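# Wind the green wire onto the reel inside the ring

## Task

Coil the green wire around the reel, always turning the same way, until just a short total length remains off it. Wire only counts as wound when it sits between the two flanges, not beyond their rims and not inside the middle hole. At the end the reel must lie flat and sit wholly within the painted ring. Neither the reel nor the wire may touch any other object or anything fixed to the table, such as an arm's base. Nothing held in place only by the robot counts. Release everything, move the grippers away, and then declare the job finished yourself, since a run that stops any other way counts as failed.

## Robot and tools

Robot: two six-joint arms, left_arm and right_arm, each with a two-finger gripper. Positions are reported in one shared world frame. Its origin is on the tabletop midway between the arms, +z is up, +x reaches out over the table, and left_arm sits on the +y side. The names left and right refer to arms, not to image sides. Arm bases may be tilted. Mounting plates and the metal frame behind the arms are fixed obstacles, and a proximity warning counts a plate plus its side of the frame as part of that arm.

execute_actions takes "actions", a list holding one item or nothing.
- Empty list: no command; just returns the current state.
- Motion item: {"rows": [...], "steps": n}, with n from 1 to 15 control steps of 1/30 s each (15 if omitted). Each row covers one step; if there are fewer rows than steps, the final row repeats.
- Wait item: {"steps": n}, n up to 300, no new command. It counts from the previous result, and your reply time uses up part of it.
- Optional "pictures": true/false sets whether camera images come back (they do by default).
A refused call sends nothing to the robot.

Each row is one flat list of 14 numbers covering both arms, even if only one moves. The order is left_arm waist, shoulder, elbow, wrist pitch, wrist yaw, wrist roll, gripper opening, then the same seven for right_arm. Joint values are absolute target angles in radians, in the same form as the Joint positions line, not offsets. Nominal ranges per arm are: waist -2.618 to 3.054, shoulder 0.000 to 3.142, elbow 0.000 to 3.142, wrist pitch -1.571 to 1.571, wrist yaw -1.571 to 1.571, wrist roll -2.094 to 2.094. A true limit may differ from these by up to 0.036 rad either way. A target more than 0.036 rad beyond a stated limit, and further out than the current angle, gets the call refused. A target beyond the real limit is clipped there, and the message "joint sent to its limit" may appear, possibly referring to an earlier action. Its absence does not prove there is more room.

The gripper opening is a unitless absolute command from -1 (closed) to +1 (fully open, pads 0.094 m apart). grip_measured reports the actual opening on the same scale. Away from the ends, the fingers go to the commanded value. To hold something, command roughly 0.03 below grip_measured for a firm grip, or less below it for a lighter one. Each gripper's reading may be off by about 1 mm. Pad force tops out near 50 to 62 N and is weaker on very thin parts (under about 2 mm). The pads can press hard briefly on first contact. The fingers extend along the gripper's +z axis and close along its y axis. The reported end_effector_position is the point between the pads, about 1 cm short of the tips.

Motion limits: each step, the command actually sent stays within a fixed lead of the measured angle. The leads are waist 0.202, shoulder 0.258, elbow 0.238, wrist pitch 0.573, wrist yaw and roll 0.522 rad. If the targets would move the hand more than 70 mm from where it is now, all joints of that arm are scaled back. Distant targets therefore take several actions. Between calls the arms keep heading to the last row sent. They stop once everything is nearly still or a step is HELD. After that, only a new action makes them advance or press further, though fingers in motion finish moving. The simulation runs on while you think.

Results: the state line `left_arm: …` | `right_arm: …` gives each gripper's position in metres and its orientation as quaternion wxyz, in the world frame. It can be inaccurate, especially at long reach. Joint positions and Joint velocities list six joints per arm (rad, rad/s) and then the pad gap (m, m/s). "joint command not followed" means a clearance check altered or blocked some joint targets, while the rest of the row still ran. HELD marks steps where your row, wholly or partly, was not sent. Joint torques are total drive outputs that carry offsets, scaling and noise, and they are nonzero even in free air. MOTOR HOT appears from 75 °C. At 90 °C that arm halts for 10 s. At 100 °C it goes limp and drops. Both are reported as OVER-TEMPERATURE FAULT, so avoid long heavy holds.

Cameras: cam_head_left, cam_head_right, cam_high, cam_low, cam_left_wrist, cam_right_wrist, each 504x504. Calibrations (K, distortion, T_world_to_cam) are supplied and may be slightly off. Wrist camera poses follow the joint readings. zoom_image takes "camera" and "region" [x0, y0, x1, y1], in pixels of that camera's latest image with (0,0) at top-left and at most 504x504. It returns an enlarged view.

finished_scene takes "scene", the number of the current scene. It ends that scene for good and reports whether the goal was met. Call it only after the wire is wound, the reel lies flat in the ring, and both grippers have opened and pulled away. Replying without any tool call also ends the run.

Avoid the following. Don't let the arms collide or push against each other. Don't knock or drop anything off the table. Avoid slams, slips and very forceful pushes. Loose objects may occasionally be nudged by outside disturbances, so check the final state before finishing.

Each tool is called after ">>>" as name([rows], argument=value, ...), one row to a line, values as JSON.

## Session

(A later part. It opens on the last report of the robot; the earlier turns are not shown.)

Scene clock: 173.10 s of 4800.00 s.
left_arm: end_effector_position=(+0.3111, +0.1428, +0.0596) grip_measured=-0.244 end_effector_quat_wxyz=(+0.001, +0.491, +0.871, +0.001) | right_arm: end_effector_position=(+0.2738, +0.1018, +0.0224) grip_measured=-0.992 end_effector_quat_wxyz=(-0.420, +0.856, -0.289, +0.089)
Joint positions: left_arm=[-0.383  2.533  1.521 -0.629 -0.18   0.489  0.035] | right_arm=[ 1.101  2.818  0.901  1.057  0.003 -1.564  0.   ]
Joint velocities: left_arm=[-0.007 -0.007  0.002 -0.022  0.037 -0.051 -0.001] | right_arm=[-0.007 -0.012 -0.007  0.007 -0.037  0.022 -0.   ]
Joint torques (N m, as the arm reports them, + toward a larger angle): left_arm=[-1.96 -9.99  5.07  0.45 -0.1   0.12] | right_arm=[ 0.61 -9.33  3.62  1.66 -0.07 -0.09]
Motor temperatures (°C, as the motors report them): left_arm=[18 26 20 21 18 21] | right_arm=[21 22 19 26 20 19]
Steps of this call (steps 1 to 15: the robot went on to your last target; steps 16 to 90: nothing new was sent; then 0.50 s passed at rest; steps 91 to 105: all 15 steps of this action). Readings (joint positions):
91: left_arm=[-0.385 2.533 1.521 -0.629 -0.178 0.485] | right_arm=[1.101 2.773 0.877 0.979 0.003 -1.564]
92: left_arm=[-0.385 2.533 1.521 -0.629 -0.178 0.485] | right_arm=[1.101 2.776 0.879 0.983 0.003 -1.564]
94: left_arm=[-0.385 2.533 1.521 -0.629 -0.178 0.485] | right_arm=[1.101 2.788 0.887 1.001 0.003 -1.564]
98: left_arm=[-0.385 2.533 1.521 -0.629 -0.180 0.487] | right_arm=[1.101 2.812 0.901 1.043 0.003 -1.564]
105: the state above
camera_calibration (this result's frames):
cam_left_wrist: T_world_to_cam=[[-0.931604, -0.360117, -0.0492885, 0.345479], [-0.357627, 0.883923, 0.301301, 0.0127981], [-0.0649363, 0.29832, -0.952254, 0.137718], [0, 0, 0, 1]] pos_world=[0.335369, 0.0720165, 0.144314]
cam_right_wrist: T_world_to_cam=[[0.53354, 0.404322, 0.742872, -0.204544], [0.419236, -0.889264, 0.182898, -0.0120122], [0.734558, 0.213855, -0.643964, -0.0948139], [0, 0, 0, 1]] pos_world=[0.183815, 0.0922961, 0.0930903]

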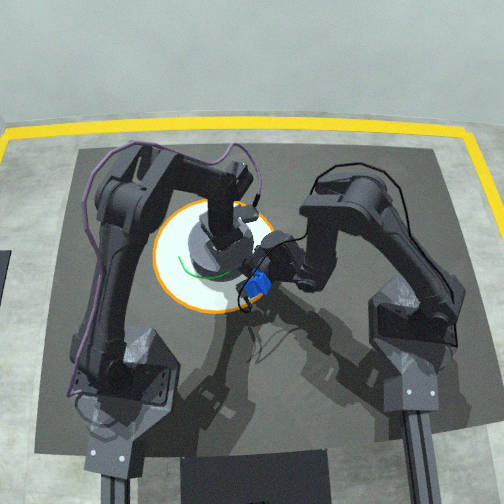

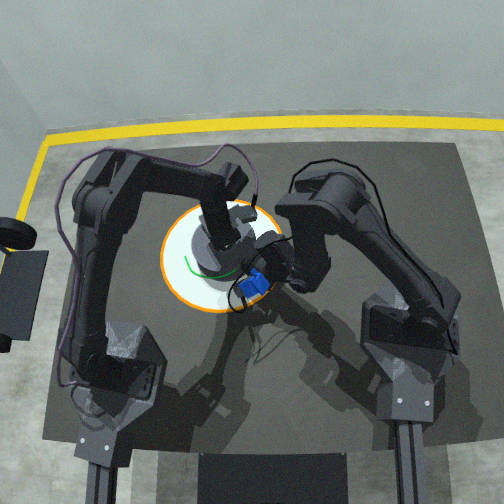

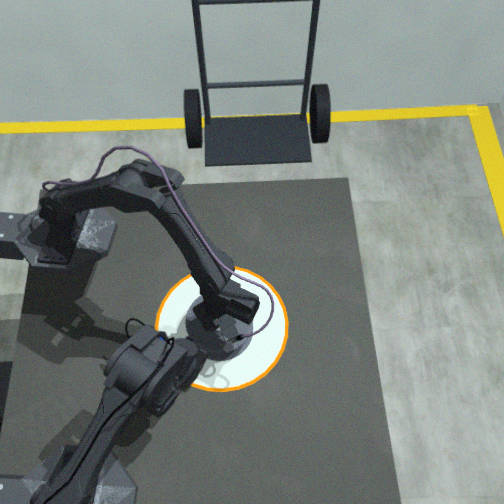

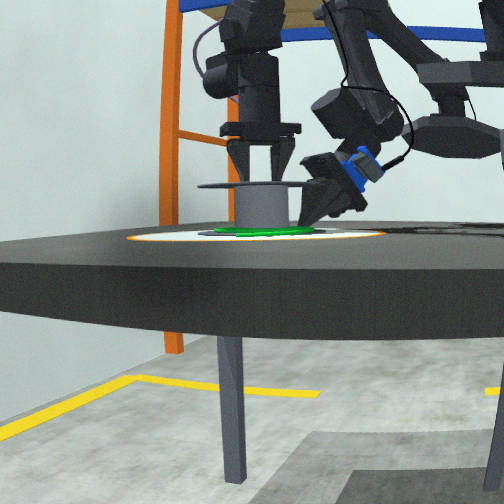

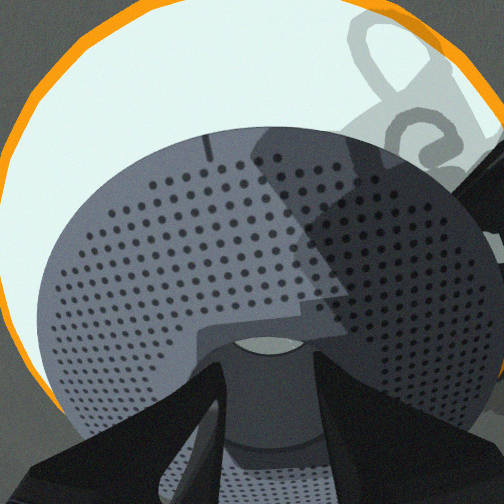

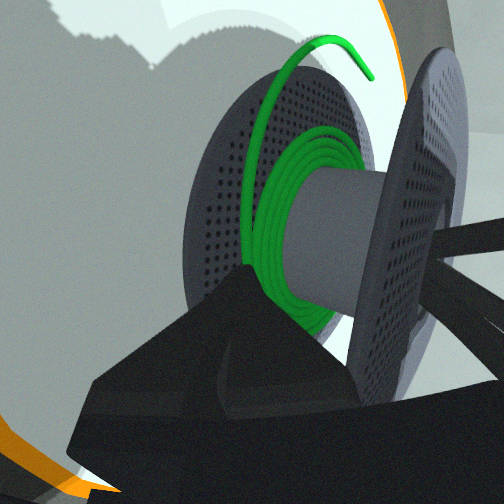

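Now snug against the coil. Rotate.

>>> execute_actions([
  {"rows":[[-0.382,2.53,1.525,-0.625,-0.184,-2.06,-0.228,1.098,2.845,0.931,1.045,0,-1.57,-1]],"steps":15},
], pictures=false)

>>> execute_actions([
  {"steps":20},
])

Scene clock: 174.83 s of 4800.00 s.
left_arm: end_effector_position=(+0.3086, +0.1450, +0.0595) grip_measured=-0.240 end_effector_quat_wxyz=(-0.003, -0.181, +0.983, +0.005) | right_arm: end_effector_position=(+0.2790, +0.0988, +0.0225) grip_measured=-0.992 end_effector_quat_wxyz=(-0.417, +0.854, -0.296, +0.100)
Joint positions: left_arm=[-0.383  2.533  1.521 -0.642 -0.183 -0.904  0.036] | right_arm=[ 1.096  2.818  0.901  1.06   0.026 -1.564  0.   ]
Joint velocities: left_arm=[-0.002  0.002 -0.002 -0.037  0.007 -2.703  0.   ] | right_arm=[ 0.007  0.002  0.012  0.007  0.051  0.022 -0.001]
Joint torques (N m, as the arm reports them, + toward a larger angle): left_arm=[-2.19 -9.83  5.31  0.6  -0.02 -0.31] | right_arm=[ 1.1  -9.3   3.61  1.64 -0.34 -0.07]
Motor temperatures (°C, as the motors report them): left_arm=[18 27 20 21 18 21] | right_arm=[21 22 19 26 20 19]
Steps of this call (steps 1 to 15: the robot went on to your last target; steps 16 to 37: nothing new was sent; steps 38 to 52: all 15 steps of this action). Readings (joint positions):
38: left_arm=[-0.383 2.533 1.521 -0.630 -0.182 0.419] | right_arm=[1.101 2.818 0.901 1.058 0.004 -1.564]
39: left_arm=[-0.383 2.533 1.521 -0.633 -0.183 0.323] | right_arm=[1.100 2.818 0.901 1.058 0.007 -1.564]
41: left_arm=[-0.383 2.533 1.521 -0.635 -0.183 0.133] | right_arm=[1.098 2.818 0.901 1.058 0.011 -1.564]
45: left_arm=[-0.383 2.533 1.521 -0.639 -0.183 -0.245] | right_arm=[1.097 2.818 0.901 1.059 0.019 -1.564]
52: the state above

Scene clock: 175.50 s of 4800.00 s.
left_arm: end_effector_position=(+0.3077, +0.1458, +0.0597) grip_measured=-0.240 end_effector_quat_wxyz=(-0.000, +0.670, -0.742, -0.008) | right_arm: end_effector_position=(+0.2790, +0.0988, +0.0225) grip_measured=-0.992 end_effector_quat_wxyz=(-0.417, +0.854, -0.296, +0.100)
Joint positions: left_arm=[-0.383  2.533  1.521 -0.647 -0.184 -2.008  0.036] | right_arm=[ 1.096  2.818  0.901  1.06   0.026 -1.564  0.   ]
Joint velocities: left_arm=[-0.017  0.002 -0.007 -0.051  0.037 -0.11  -0.001] | right_arm=[-0.002 -0.022 -0.007  0.066 -0.037 -0.007  0.002]
Joint torques (N m, as the arm reports them, + toward a larger angle): left_arm=[-2.06 -9.71  5.24  0.62  0.   -0.3 ] | right_arm=[ 1.13 -9.38  3.6   1.63 -0.31 -0.07]
Motor temperatures (°C, as the motors report them): left_arm=[18 27 20 21 18 21] | right_arm=[21 22 19 26 20 19]
Steps of this call (steps 1 to 20: the robot went on to your last target). Readings (joint positions):
1: left_arm=[-0.383 2.533 1.521 -0.642 -0.183 -0.998] | right_arm=[1.096 2.818 0.901 1.060 0.026 -1.564]
2: left_arm=[-0.383 2.533 1.521 -0.642 -0.183 -1.093] | right_arm=[1.096 2.818 0.901 1.060 0.026 -1.564]
4: left_arm=[-0.383 2.533 1.521 -0.642 -0.183 -1.282] | right_arm=[1.096 2.818 0.901 1.060 0.026 -1.564]
8: left_arm=[-0.383 2.533 1.521 -0.644 -0.184 -1.656] | right_arm=[1.096 2.818 0.901 1.060 0.026 -1.564]
20: the state above
camera_calibration (this result's frames):
cam_left_wrist: T_world_to_cam=[[0.959837, -0.273953, -0.0605249, -0.250493], [-0.24519, -0.923935, 0.293642, 0.238262], [-0.136365, -0.267008, -0.953998, 0.241238], [0, 0, 0, 1]] pos_world=[0.331748, 0.215928, 0.145015]
cam_right_wrist: T_world_to_cam=[[0.533805, 0.397747, 0.746224, -0.205547], [0.397052, -0.897036, 0.194104, -0.0102003], [0.746594, 0.192676, -0.636768, -0.0993235], [0, 0, 0, 1]] pos_world=[0.187926, 0.0917431, 0.0921182]

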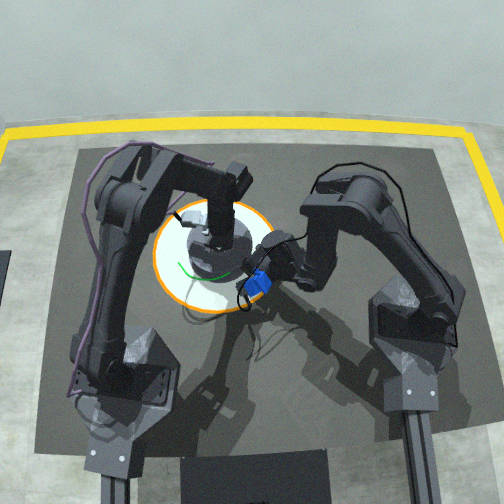

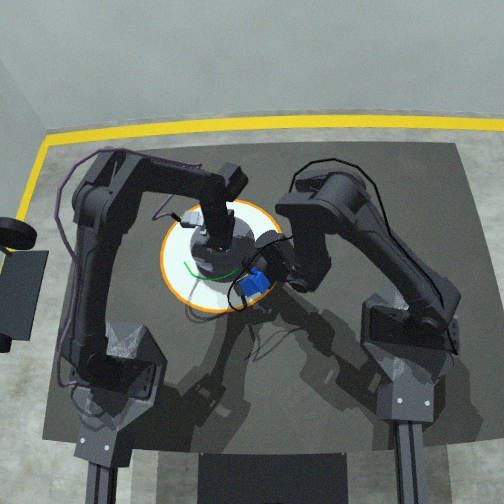

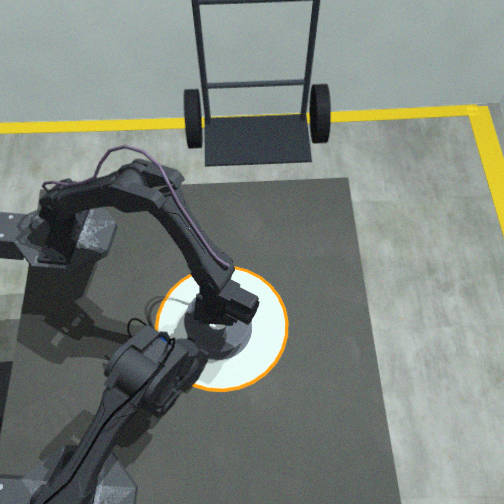

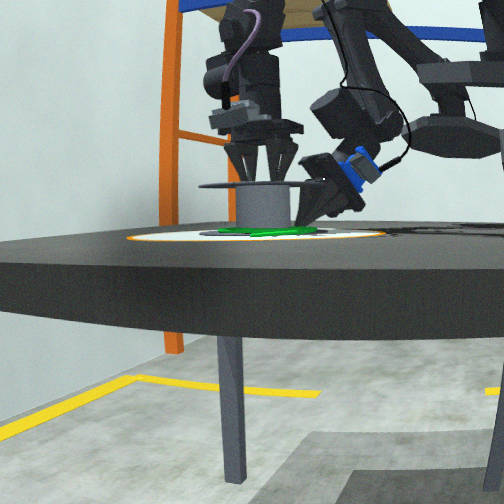

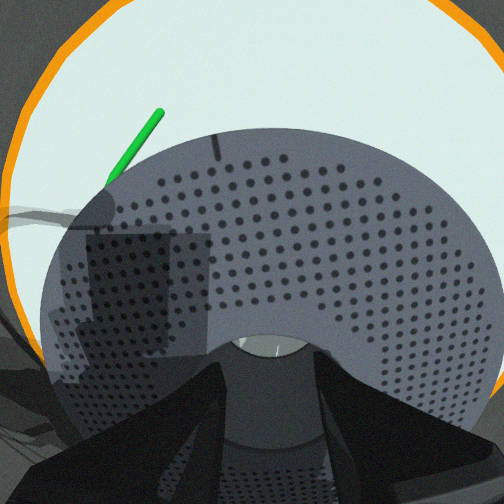

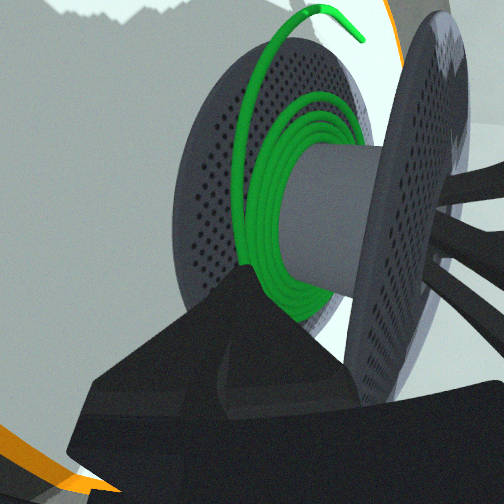

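>>> zoom_image(camera="cam_right_wrist", region=[160, 0, 480, 340])

Region (160, 0, 480, 340) of cam_right_wrist's 504x504 image, scaled by 1.482, with more detail than that image has; it fills the left 474 columns of this view, and the rest is white.

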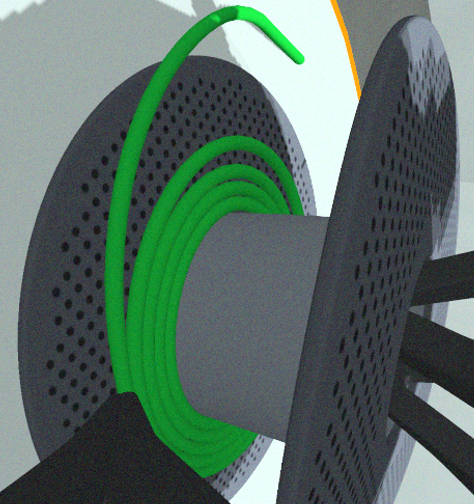

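>>> execute_actions([
  {"rows":[[-0.382,2.53,1.525,-0.625,-0.184,-2.06,-0.5,1.098,2.84,0.89,1.05,0,-1.57,-1],[-0.382,2.53,1.525,-0.625,-0.184,-2.06,-0.5,1.098,2.84,0.875,1.05,0,-1.57,-1],[-0.382,2.53,1.525,-0.625,-0.184,-2.06,-0.5,1.098,2.84,0.866,1.05,0,-1.57,-1],[-0.382,2.53,1.525,-0.625,-0.184,0.5,-0.5,1.098,2.84,0.866,1.05,0,-1.57,-1]],"steps":15},
], pictures=false)

>>> execute_actions([
  {"steps":20},
], pictures=false)

>>> execute_actions([
  {"rows":[[-0.382,2.53,1.525,-0.625,-0.184,0.5,-0.4,1.098,2.84,0.866,1.05,0,-1.57,-1],[-0.382,2.53,1.525,-0.625,-0.184,0.5,-0.32,1.098,2.84,0.866,1.05,0,-1.57,-1],[-0.382,2.53,1.525,-0.625,-0.184,0.5,-0.27,1.098,2.84,0.866,1.05,0,-1.57,-1],[-0.382,2.53,1.525,-0.625,-0.184,0.5,-0.228,1.098,2.84,0.866,1.05,0,-1.57,-1]],"steps":10},
])

Scene clock: 183.03 s of 4800.00 s.
left_arm: end_effector_position=(+0.3096, +0.1446, +0.0595) grip_measured=-0.499 end_effector_quat_wxyz=(-0.001, -0.174, +0.985, +0.004) | right_arm: end_effector_position=(+0.2786, +0.0990, +0.0225) grip_measured=-0.992 end_effector_quat_wxyz=(-0.417, +0.854, -0.295, +0.099)
Joint positions: left_arm=[-0.383  2.533  1.521 -0.638 -0.184 -0.887  0.024] | right_arm=[ 1.096  2.818  0.901  1.06   0.024 -1.564  0.   ]
Joint velocities: left_arm=[ 0.007 -0.007 -0.002 -0.022 -0.11   2.835 -0.   ] | right_arm=[-0.007  0.002 -0.002  0.066  0.037  0.007 -0.   ]
Joint torques (N m, as the arm reports them, + toward a larger angle): left_arm=[-1.93 -9.81  5.22  0.57  0.    0.02] | right_arm=[ 1.   -9.75 -1.03  1.68 -0.3  -0.08]
Motor temperatures (°C, as the motors report them): left_arm=[18 27 20 21 18 21] | right_arm=[21 21 19 26 21 19]
Steps of this call (steps 1 to 30: the robot went on to your last target; steps 31 to 100: nothing new was sent; then 3.70 s passed at rest; steps 101 to 115: all 15 steps of this action). Readings (joint positions):
101: left_arm=[-0.383 2.533 1.521 -0.647 -0.184 -2.036] | right_arm=[1.096 2.818 0.901 1.060 0.025 -1.564]
102: left_arm=[-0.383 2.533 1.521 -0.643 -0.184 -2.039] | right_arm=[1.096 2.818 0.901 1.060 0.025 -1.564]
104: left_arm=[-0.383 2.533 1.521 -0.642 -0.184 -1.968] | right_arm=[1.096 2.818 0.901 1.060 0.024 -1.564]
108: left_arm=[-0.383 2.533 1.521 -0.639 -0.184 -1.574] | right_arm=[1.096 2.818 0.901 1.060 0.024 -1.564]
115: the state above

Scene clock: 183.70 s of 4800.00 s.
left_arm: end_effector_position=(+0.3096, +0.1446, +0.0595) grip_measured=-0.499 end_effector_quat_wxyz=(-0.003, +0.474, +0.880, +0.003) | right_arm: end_effector_position=(+0.2786, +0.0990, +0.0225) grip_measured=-0.992 end_effector_quat_wxyz=(-0.417, +0.854, -0.295, +0.099)
Joint positions: left_arm=[-0.383  2.533  1.521 -0.638 -0.184  0.451  0.024] | right_arm=[ 1.096  2.818  0.901  1.06   0.024 -1.564  0.   ]
Joint velocities: left_arm=[ 0.007 -0.007 -0.007 -0.037  0.051  0.359  0.   ] | right_arm=[ 0.007  0.002 -0.002 -0.022 -0.007 -0.007 -0.001]
Joint torques (N m, as the arm reports them, + toward a larger angle): left_arm=[-2.3  -9.84  5.38  0.54 -0.02  0.11] | right_arm=[ 1.02 -9.74 -1.02  1.68 -0.31 -0.08]
Motor temperatures (°C, as the motors report them): left_arm=[18 27 20 21 18 21] | right_arm=[21 21 19 26 21 19]
Steps of this call (steps 1 to 20: the robot went on to your last target). Readings (joint positions):
1: left_arm=[-0.383 2.533 1.521 -0.638 -0.184 -0.789] | right_arm=[1.096 2.818 0.901 1.060 0.024 -1.564]
2: left_arm=[-0.383 2.533 1.521 -0.638 -0.184 -0.691] | right_arm=[1.096 2.818 0.901 1.060 0.024 -1.564]
4: left_arm=[-0.383 2.533 1.521 -0.638 -0.184 -0.495] | right_arm=[1.096 2.818 0.901 1.060 0.024 -1.564]
8: left_arm=[-0.383 2.533 1.521 -0.638 -0.184 -0.102] | right_arm=[1.096 2.818 0.901 1.060 0.024 -1.564]
20: the state above

Scene clock: 184.03 s of 4800.00 s.
left_arm: end_effector_position=(+0.3093, +0.1452, +0.0595) grip_measured=-0.243 end_effector_quat_wxyz=(-0.004, +0.490, +0.872, +0.004) | right_arm: end_effector_position=(+0.2784, +0.0992, +0.0225) grip_measured=-0.992 end_effector_quat_wxyz=(-0.418, +0.854, -0.295, +0.098)
Joint positions: left_arm=[-0.383  2.533  1.521 -0.641 -0.186  0.485  0.036] | right_arm=[ 1.096  2.818  0.901  1.06   0.022 -1.564  0.   ]
Joint velocities: left_arm=[ 0.002 -0.007 -0.012  0.022  0.007  0.037  0.001] | right_arm=[ 0.012  0.007  0.002 -0.022 -0.007 -0.037  0.   ]
Joint torques (N m, as the arm reports them, + toward a larger angle): left_arm=[-2.13 -9.84  5.27  0.56 -0.01  0.17] | right_arm=[ 1.01 -9.71 -1.03  1.68 -0.28 -0.08]
Motor temperatures (°C, as the motors report them): left_arm=[18 27 20 21 18 21] | right_arm=[21 22 19 26 21 19]
Steps of this call (steps 1 to 10: all 10 steps of this action). Readings (joint positions):
1: left_arm=[-0.383 2.533 1.521 -0.638 -0.184 0.459] | right_arm=[1.096 2.818 0.901 1.060 0.024 -1.564]
2: left_arm=[-0.383 2.533 1.521 -0.638 -0.184 0.466] | right_arm=[1.096 2.818 0.901 1.060 0.024 -1.564]
4: left_arm=[-0.383 2.533 1.521 -0.641 -0.186 0.476] | right_arm=[1.096 2.818 0.901 1.060 0.023 -1.564]
8: left_arm=[-0.383 2.533 1.521 -0.641 -0.186 0.484] | right_arm=[1.096 2.818 0.901 1.060 0.023 -1.564]
10: the state above
camera_calibration (this result's frames):
cam_left_wrist: T_world_to_cam=[[-0.931024, -0.361943, -0.0468148, 0.344597], [-0.357753, 0.879741, 0.313158, 0.00992269], [-0.0721605, 0.308306, -0.948547, 0.13742], [0, 0, 0, 1]] pos_world=[0.334294, 0.0736278, 0.143374]
cam_right_wrist: T_world_to_cam=[[0.534003, 0.398133, 0.745876, -0.205534], [0.400045, -0.89617, 0.191948, -0.0105063], [0.744853, 0.195883, -0.637828, -0.0987671], [0, 0, 0, 1]] pos_world=[0.187526, 0.0917613, 0.0923232]

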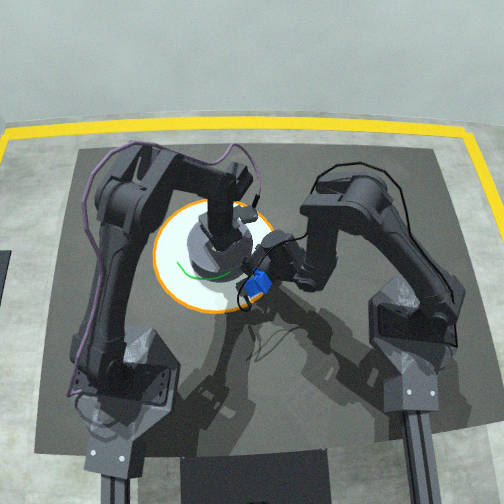

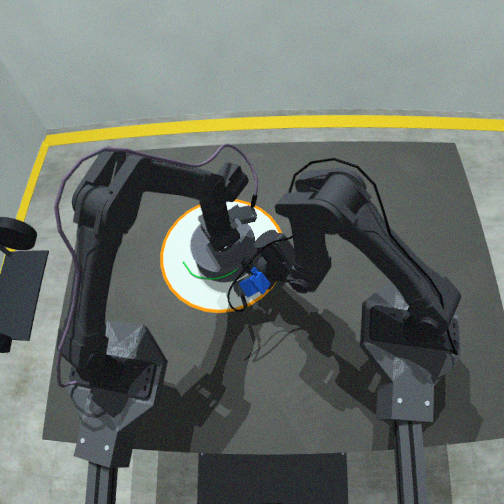

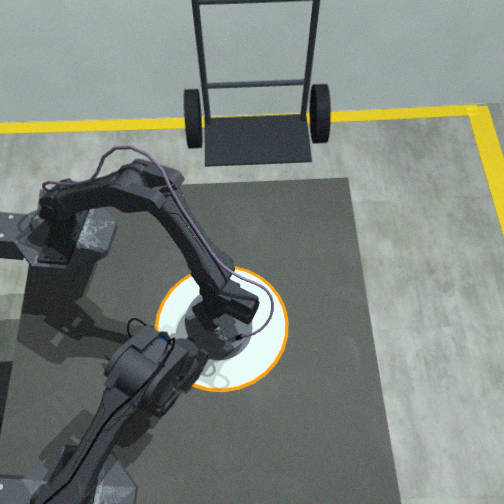

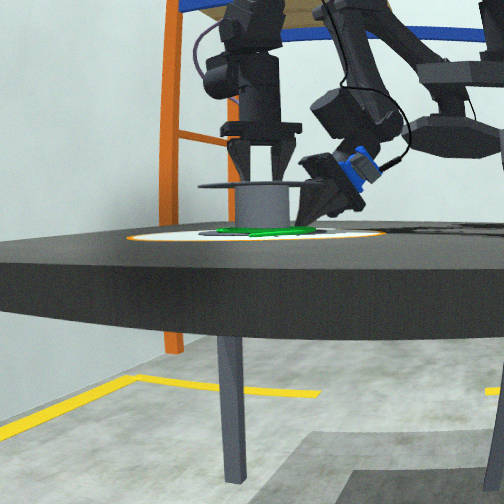

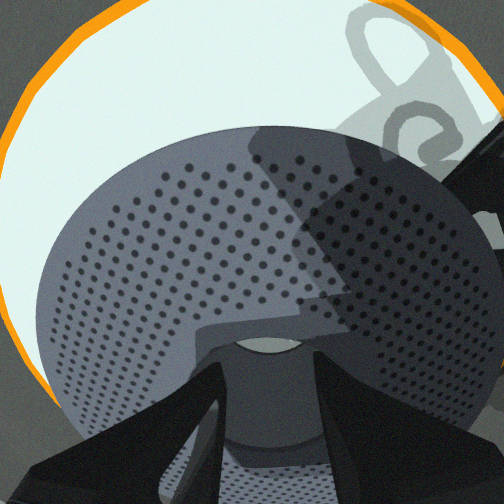

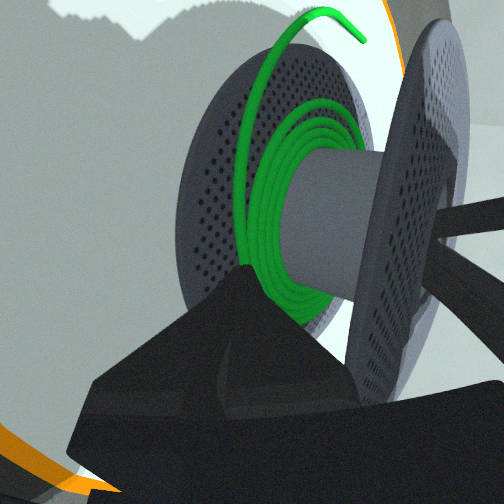

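The reel shifted away slightly, relieving the pinch. Try rotating.

>>> execute_actions([
  {"rows":[[-0.382,2.53,1.525,-0.625,-0.184,-0.6,-0.228,1.098,2.84,0.88,1.05,0,-1.57,-1]],"steps":15},
])

Scene clock: 185.50 s of 4800.00 s.
left_arm: end_effector_position=(+0.3073, +0.1458, +0.0596) grip_measured=-0.241 end_effector_quat_wxyz=(-0.006, +0.018, +1.000, +0.006) | right_arm: end_effector_position=(+0.2789, +0.0989, +0.0226) grip_measured=-0.992 end_effector_quat_wxyz=(-0.417, +0.854, -0.295, +0.099)
Joint positions: left_arm=[-0.383  2.533  1.521 -0.649 -0.183 -0.503  0.036] | right_arm=[ 1.096  2.818  0.901  1.06   0.025 -1.564  0.   ]
Joint velocities: left_arm=[-0.007  0.017 -0.002 -0.037  0.007 -0.462 -0.   ] | right_arm=[-0.012  0.022 -0.012  0.051  0.037  0.022 -0.001]
Joint torques (N m, as the arm reports them, + toward a larger angle): left_arm=[-1.99 -9.82  5.3   0.64 -0.05 -0.31] | right_arm=[ 0.97 -9.73 -0.03  1.7  -0.32 -0.08]
Motor temperatures (°C, as the motors report them): left_arm=[18 27 20 21 18 21] | right_arm=[21 22 19 26 21 19]
Steps of this call (steps 1 to 15: the robot went on to your last target; steps 16 to 29: nothing new was sent; steps 30 to 44: all 15 steps of this action). Readings (joint positions):
30: left_arm=[-0.383 2.533 1.521 -0.641 -0.186 0.416] | right_arm=[1.096 2.818 0.901 1.060 0.022 -1.564]
31: left_arm=[-0.383 2.533 1.521 -0.642 -0.186 0.321] | right_arm=[1.096 2.818 0.901 1.060 0.022 -1.564]
33: left_arm=[-0.383 2.533 1.521 -0.643 -0.186 0.130] | right_arm=[1.096 2.818 0.901 1.060 0.022 -1.564]
37: left_arm=[-0.383 2.533 1.521 -0.646 -0.184 -0.238] | right_arm=[1.096 2.818 0.901 1.060 0.022 -1.564]
44: the state above
camera_calibration (this result's frames):
cam_left_wrist: T_world_to_cam=[[-0.211322, -0.97579, -0.0563651, 0.211908], [-0.930841, 0.183328, 0.316111, 0.286183], [-0.298125, 0.119268, -0.947046, 0.234036], [0, 0, 0, 1]] pos_world=[0.380944, 0.126399, 0.143121]
cam_right_wrist: T_world_to_cam=[[0.533696, 0.397573, 0.746394, -0.205578], [0.397579, -0.896937, 0.193479, -0.0102188], [0.746391, 0.193492, -0.636759, -0.0992665], [0, 0, 0, 1]] pos_world=[0.18787, 0.0917738, 0.0922103]

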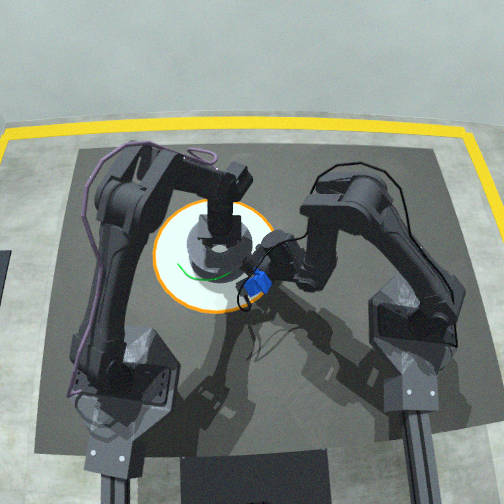

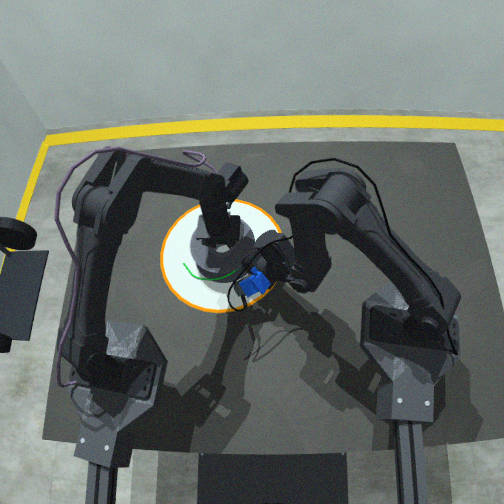

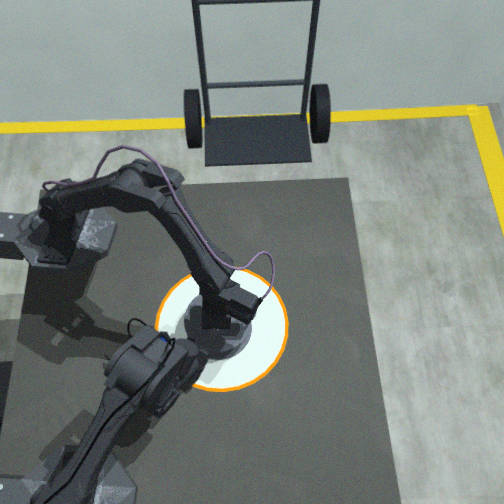

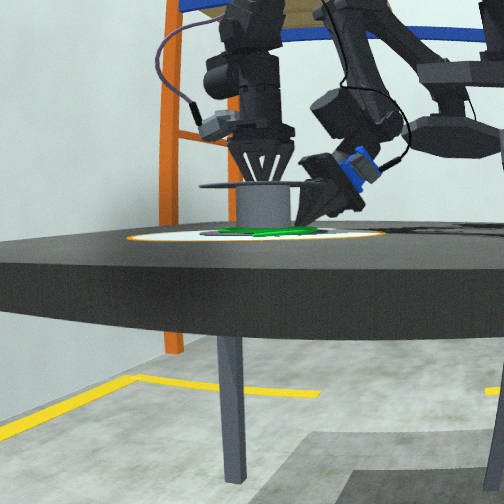

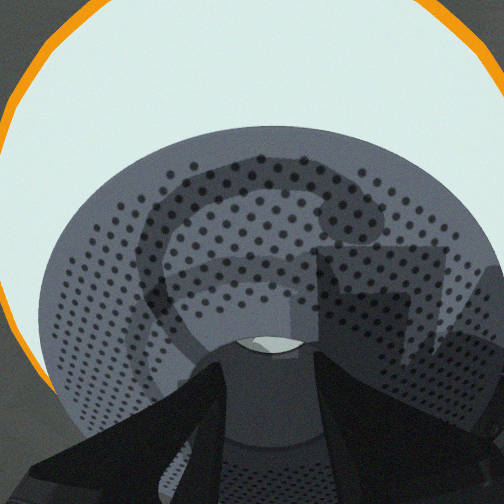

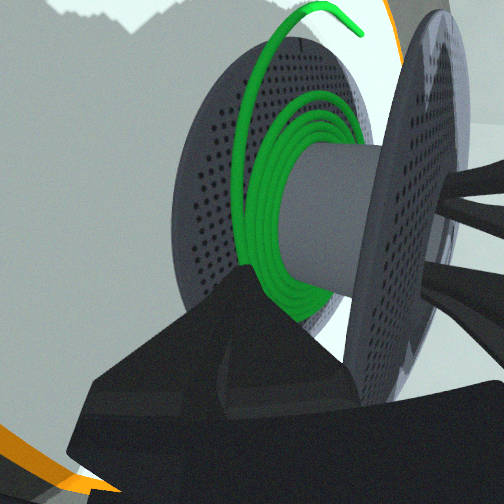

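>>> execute_actions([
  {"rows":[[-0.372,2.53,1.525,-0.625,-0.184,-0.6,-0.228,1.098,2.84,0.88,1.05,0,-1.57,-1],[-0.372,2.53,1.525,-0.625,-0.184,-0.6,-0.228,1.098,2.84,0.88,1.05,0,-1.57,-1],[-0.372,2.53,1.525,-0.625,-0.184,-0.6,-0.228,1.098,2.84,0.88,1.05,0,-1.57,-1],[-0.372,2.53,1.525,-0.625,-0.184,-0.8,-0.228,1.098,2.84,0.88,1.05,0,-1.57,-1],[-0.372,2.53,1.525,-0.625,-0.184,-1.0,-0.228,1.098,2.84,0.88,1.05,0,-1.57,-1],[-0.372,2.53,1.525,-0.625,-0.184,-1.3,-0.228,1.098,2.84,0.88,1.05,0,-1.57,-1]],"steps":15},
])

Scene clock: 189.03 s of 4800.00 s.
left_arm: end_effector_position=(+0.3076, +0.1464, +0.0601) grip_measured=-0.239 end_effector_quat_wxyz=(-0.003, -0.327, +0.945, +0.009) | right_arm: end_effector_position=(+0.2791, +0.0987, +0.0225) grip_measured=-0.992 end_effector_quat_wxyz=(-0.417, +0.854, -0.296, +0.100)
Joint positions: left_arm=[-0.383  2.531  1.521 -0.65  -0.186 -1.206  0.036] | right_arm=[ 1.096  2.818  0.901  1.06   0.027 -1.564  0.   ]
Joint velocities: left_arm=[-0.007  0.007 -0.007  0.007 -0.022 -0.447 -0.001] | right_arm=[ 0.002 -0.017  0.002 -0.051  0.037  0.037  0.   ]
Joint torques (N m, as the arm reports them, + toward a larger angle): left_arm=[-1.19 -9.96  5.29  0.69 -0.03 -0.24] | right_arm=[ 1.06 -9.73 -0.02  1.68 -0.34 -0.08]
Motor temperatures (°C, as the motors report them): left_arm=[18 27 20 21 18 21] | right_arm=[21 22 19 26 21 19]
Steps of this call (steps 1 to 30: the robot went on to your last target; steps 31 to 91: nothing new was sent; steps 92 to 106: all 15 steps of this action). Readings (joint positions):
92: left_arm=[-0.383 2.532 1.521 -0.650 -0.186 -0.575] | right_arm=[1.096 2.818 0.901 1.060 0.027 -1.564]
93: left_arm=[-0.383 2.532 1.521 -0.650 -0.186 -0.575] | right_arm=[1.096 2.818 0.901 1.060 0.027 -1.564]
95: left_arm=[-0.383 2.532 1.521 -0.650 -0.186 -0.603] | right_arm=[1.096 2.818 0.901 1.060 0.027 -1.564]
99: left_arm=[-0.383 2.532 1.521 -0.650 -0.186 -0.935] | right_arm=[1.096 2.818 0.901 1.060 0.027 -1.564]
106: the state above
camera_calibration (this result's frames):
cam_left_wrist: T_world_to_cam=[[0.469601, -0.880495, -0.0648248, -0.0103497], [-0.830794, -0.465551, 0.30503, 0.351073], [-0.298757, -0.0893863, -0.950134, 0.26553], [0, 0, 0, 1]] pos_world=[0.375858, 0.178064, 0.14453]
cam_right_wrist: T_world_to_cam=[[0.533617, 0.397419, 0.746533, -0.205583], [0.396381, -0.897282, 0.19434, -0.0100959], [0.747085, 0.192208, -0.636333, -0.0994888], [0, 0, 0, 1]] pos_world=[0.188031, 0.0917662, 0.0921285]

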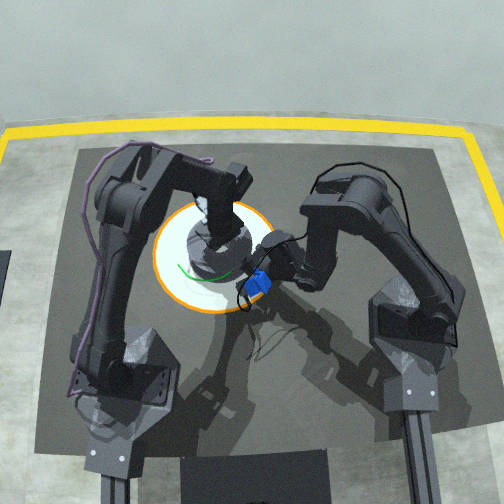

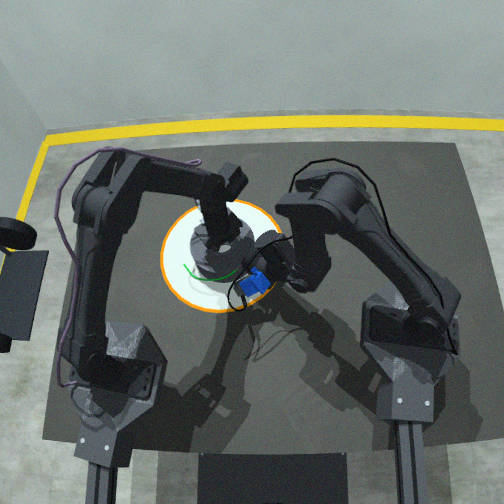

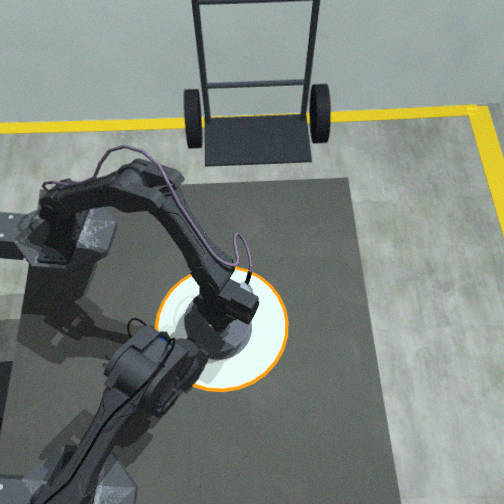

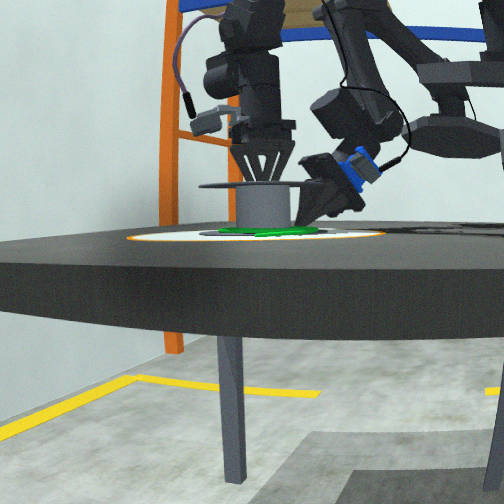

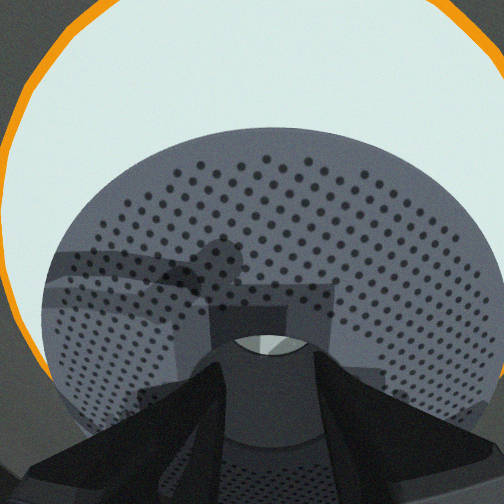

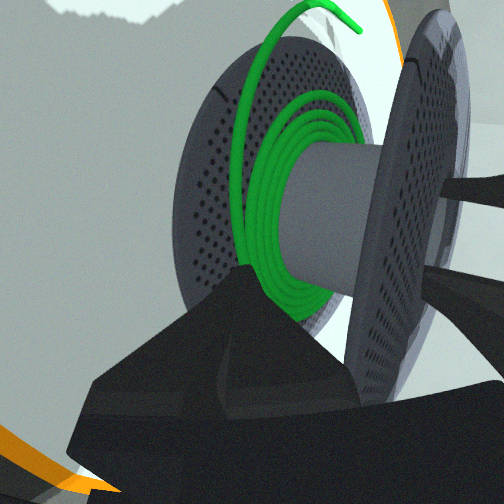

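>>> execute_actions([
  {"rows":[[-0.382,2.53,1.525,-0.625,-0.184,-1.3,-0.228,1.098,2.825,0.855,1.05,0,-1.57,-1]],"steps":10},
], pictures=false)

Scene clock: 191.43 s of 4800.00 s.
left_arm: end_effector_position=(+0.3076, +0.1464, +0.0601) grip_measured=-0.239 end_effector_quat_wxyz=(-0.003, -0.360, +0.933, +0.009) | right_arm: end_effector_position=(+0.2759, +0.0964, +0.0222) grip_measured=-0.992 end_effector_quat_wxyz=(-0.418, +0.854, -0.294, +0.097)
Joint positions: left_arm=[-0.383  2.531  1.521 -0.65  -0.186 -1.276  0.036] | right_arm=[ 1.096  2.818  0.887  1.073  0.019 -1.564  0.   ]
Joint velocities: left_arm=[ 0.007  0.017 -0.007 -0.051 -0.007  0.037 -0.001] | right_arm=[-0.007 -0.007 -0.012 -0.081  0.066 -0.066 -0.001]
Joint torques (N m, as the arm reports them, + toward a larger angle): left_arm=[-2.15 -9.85  5.26  0.66  0.01 -0.24] | right_arm=[  0.99 -10.94  -0.89   1.56  -0.26  -0.07]
Motor temperatures (°C, as the motors report them): left_arm=[18 27 20 21 18 21] | right_arm=[21 22 19 26 21 19]
Steps of this call (steps 1 to 30: the robot went on to your last target; steps 31 to 62: nothing new was sent; steps 63 to 72: all 10 steps of this action). Readings (joint positions):
63: left_arm=[-0.383 2.531 1.521 -0.650 -0.186 -1.275] | right_arm=[1.096 2.818 0.900 1.061 0.027 -1.564]
64: left_arm=[-0.383 2.531 1.521 -0.650 -0.186 -1.276] | right_arm=[1.096 2.818 0.896 1.065 0.025 -1.564]
66: left_arm=[-0.383 2.531 1.521 -0.650 -0.186 -1.276] | right_arm=[1.096 2.818 0.890 1.071 0.021 -1.564]
70: left_arm=[-0.383 2.531 1.521 -0.650 -0.186 -1.276] | right_arm=[1.096 2.818 0.887 1.073 0.019 -1.564]
72: the state above

>>> execute_actions([
  {"rows":[[-0.382,2.53,1.525,-0.625,-0.184,-2.06,-0.228,1.098,2.825,0.88,1.065,0,-1.57,-1]],"steps":15},
])

Scene clock: 193.13 s of 4800.00 s.
left_arm: end_effector_position=(+0.3064, +0.1446, +0.0601) grip_measured=-0.238 end_effector_quat_wxyz=(+0.005, +0.669, -0.743, -0.007) | right_arm: end_effector_position=(+0.2760, +0.0966, +0.0224) grip_measured=-0.992 end_effector_quat_wxyz=(-0.418, +0.854, -0.294, +0.097)
Joint positions: left_arm=[-0.383  2.531  1.521 -0.65  -0.173 -2.005  0.036] | right_arm=[ 1.096  2.818  0.887  1.074  0.019 -1.564  0.   ]
Joint velocities: left_arm=[-0.007 -0.007  0.007  0.022  0.007 -0.227 -0.   ] | right_arm=[ 0.007 -0.007 -0.012  0.081 -0.022 -0.051 -0.001]
Joint torques (N m, as the arm reports them, + toward a larger angle): left_arm=[-2.09 -9.85  5.27  0.67 -0.14 -0.2 ] | right_arm=[  1.04 -10.96   0.89   1.69  -0.24  -0.08]
Motor temperatures (°C, as the motors report them): left_arm=[18 27 20 21 18 21] | right_arm=[21 22 19 26 21 19]
Steps of this call (steps 1 to 15: the robot went on to your last target; steps 16 to 36: nothing new was sent; steps 37 to 51: all 15 steps of this action). Readings (joint positions):
37: left_arm=[-0.383 2.531 1.521 -0.650 -0.186 -1.348] | right_arm=[1.096 2.818 0.887 1.074 0.019 -1.564]
38: left_arm=[-0.383 2.531 1.521 -0.650 -0.185 -1.444] | right_arm=[1.096 2.818 0.887 1.074 0.019 -1.564]
40: left_arm=[-0.383 2.531 1.521 -0.650 -0.183 -1.635] | right_arm=[1.096 2.818 0.887 1.074 0.019 -1.564]
44: left_arm=[-0.383 2.531 1.521 -0.650 -0.177 -1.875] | right_arm=[1.096 2.818 0.887 1.074 0.019 -1.564]
51: the state above
camera_calibration (this result's frames):
cam_left_wrist: T_world_to_cam=[[0.958602, -0.277196, -0.0651564, -0.24844], [-0.245664, -0.92078, 0.303006, 0.235852], [-0.143987, -0.274455, -0.950759, 0.244374], [0, 0, 0, 1]] pos_world=[0.331282, 0.215371, 0.144688]
cam_right_wrist: T_world_to_cam=[[0.533992, 0.398153, 0.745873, -0.203153], [0.402065, -0.895629, 0.190244, -0.0124229], [0.743772, 0.198301, -0.638342, -0.0964704], [0, 0, 0, 1]] pos_world=[0.185229, 0.08889, 0.092309]

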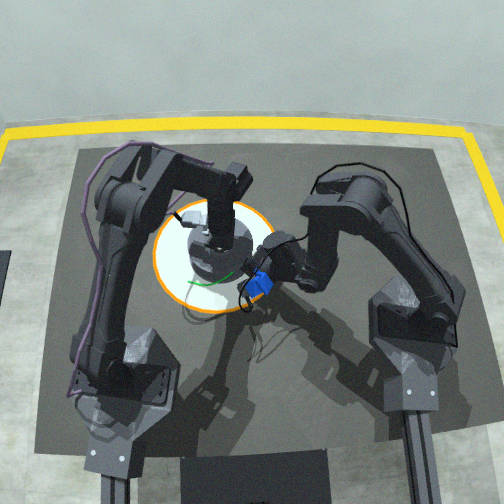

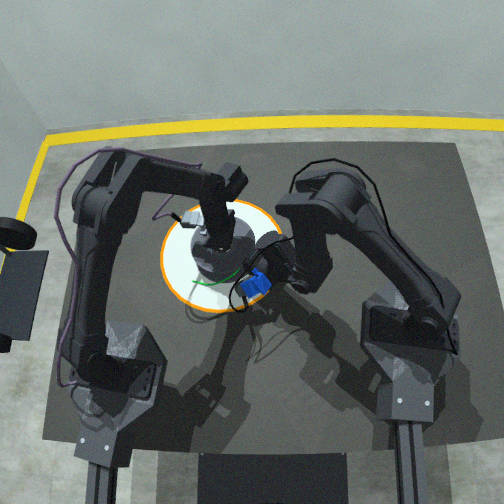

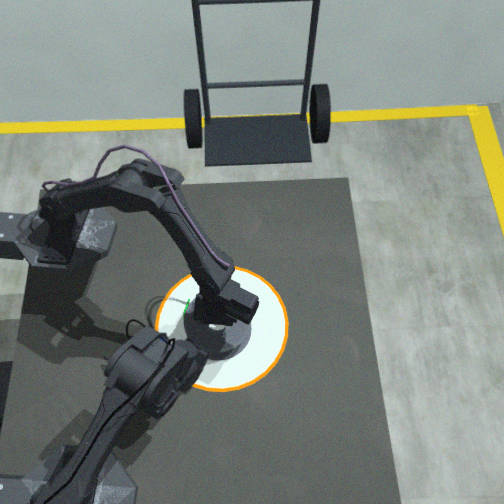

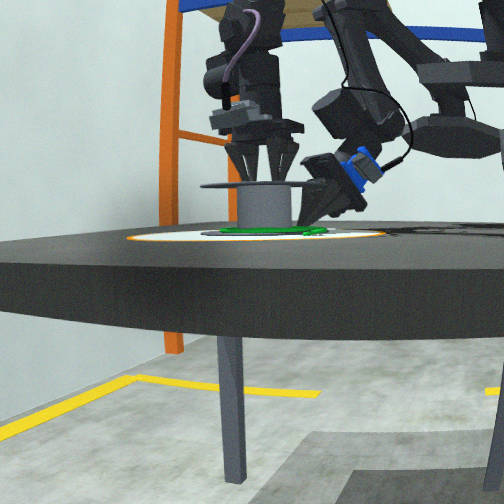

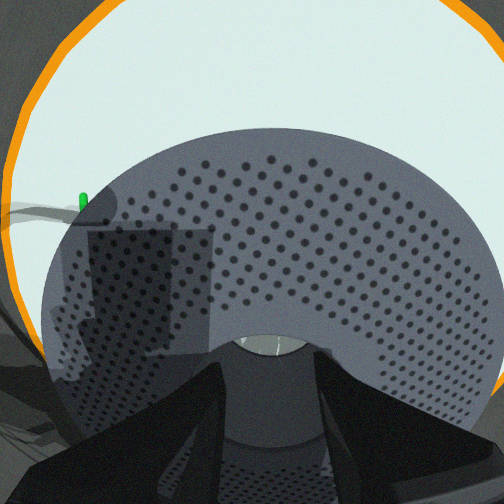

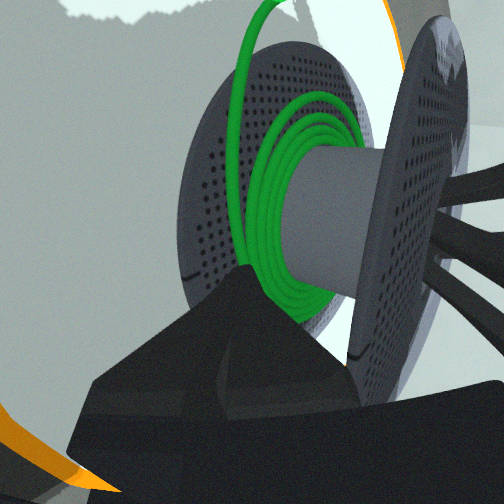

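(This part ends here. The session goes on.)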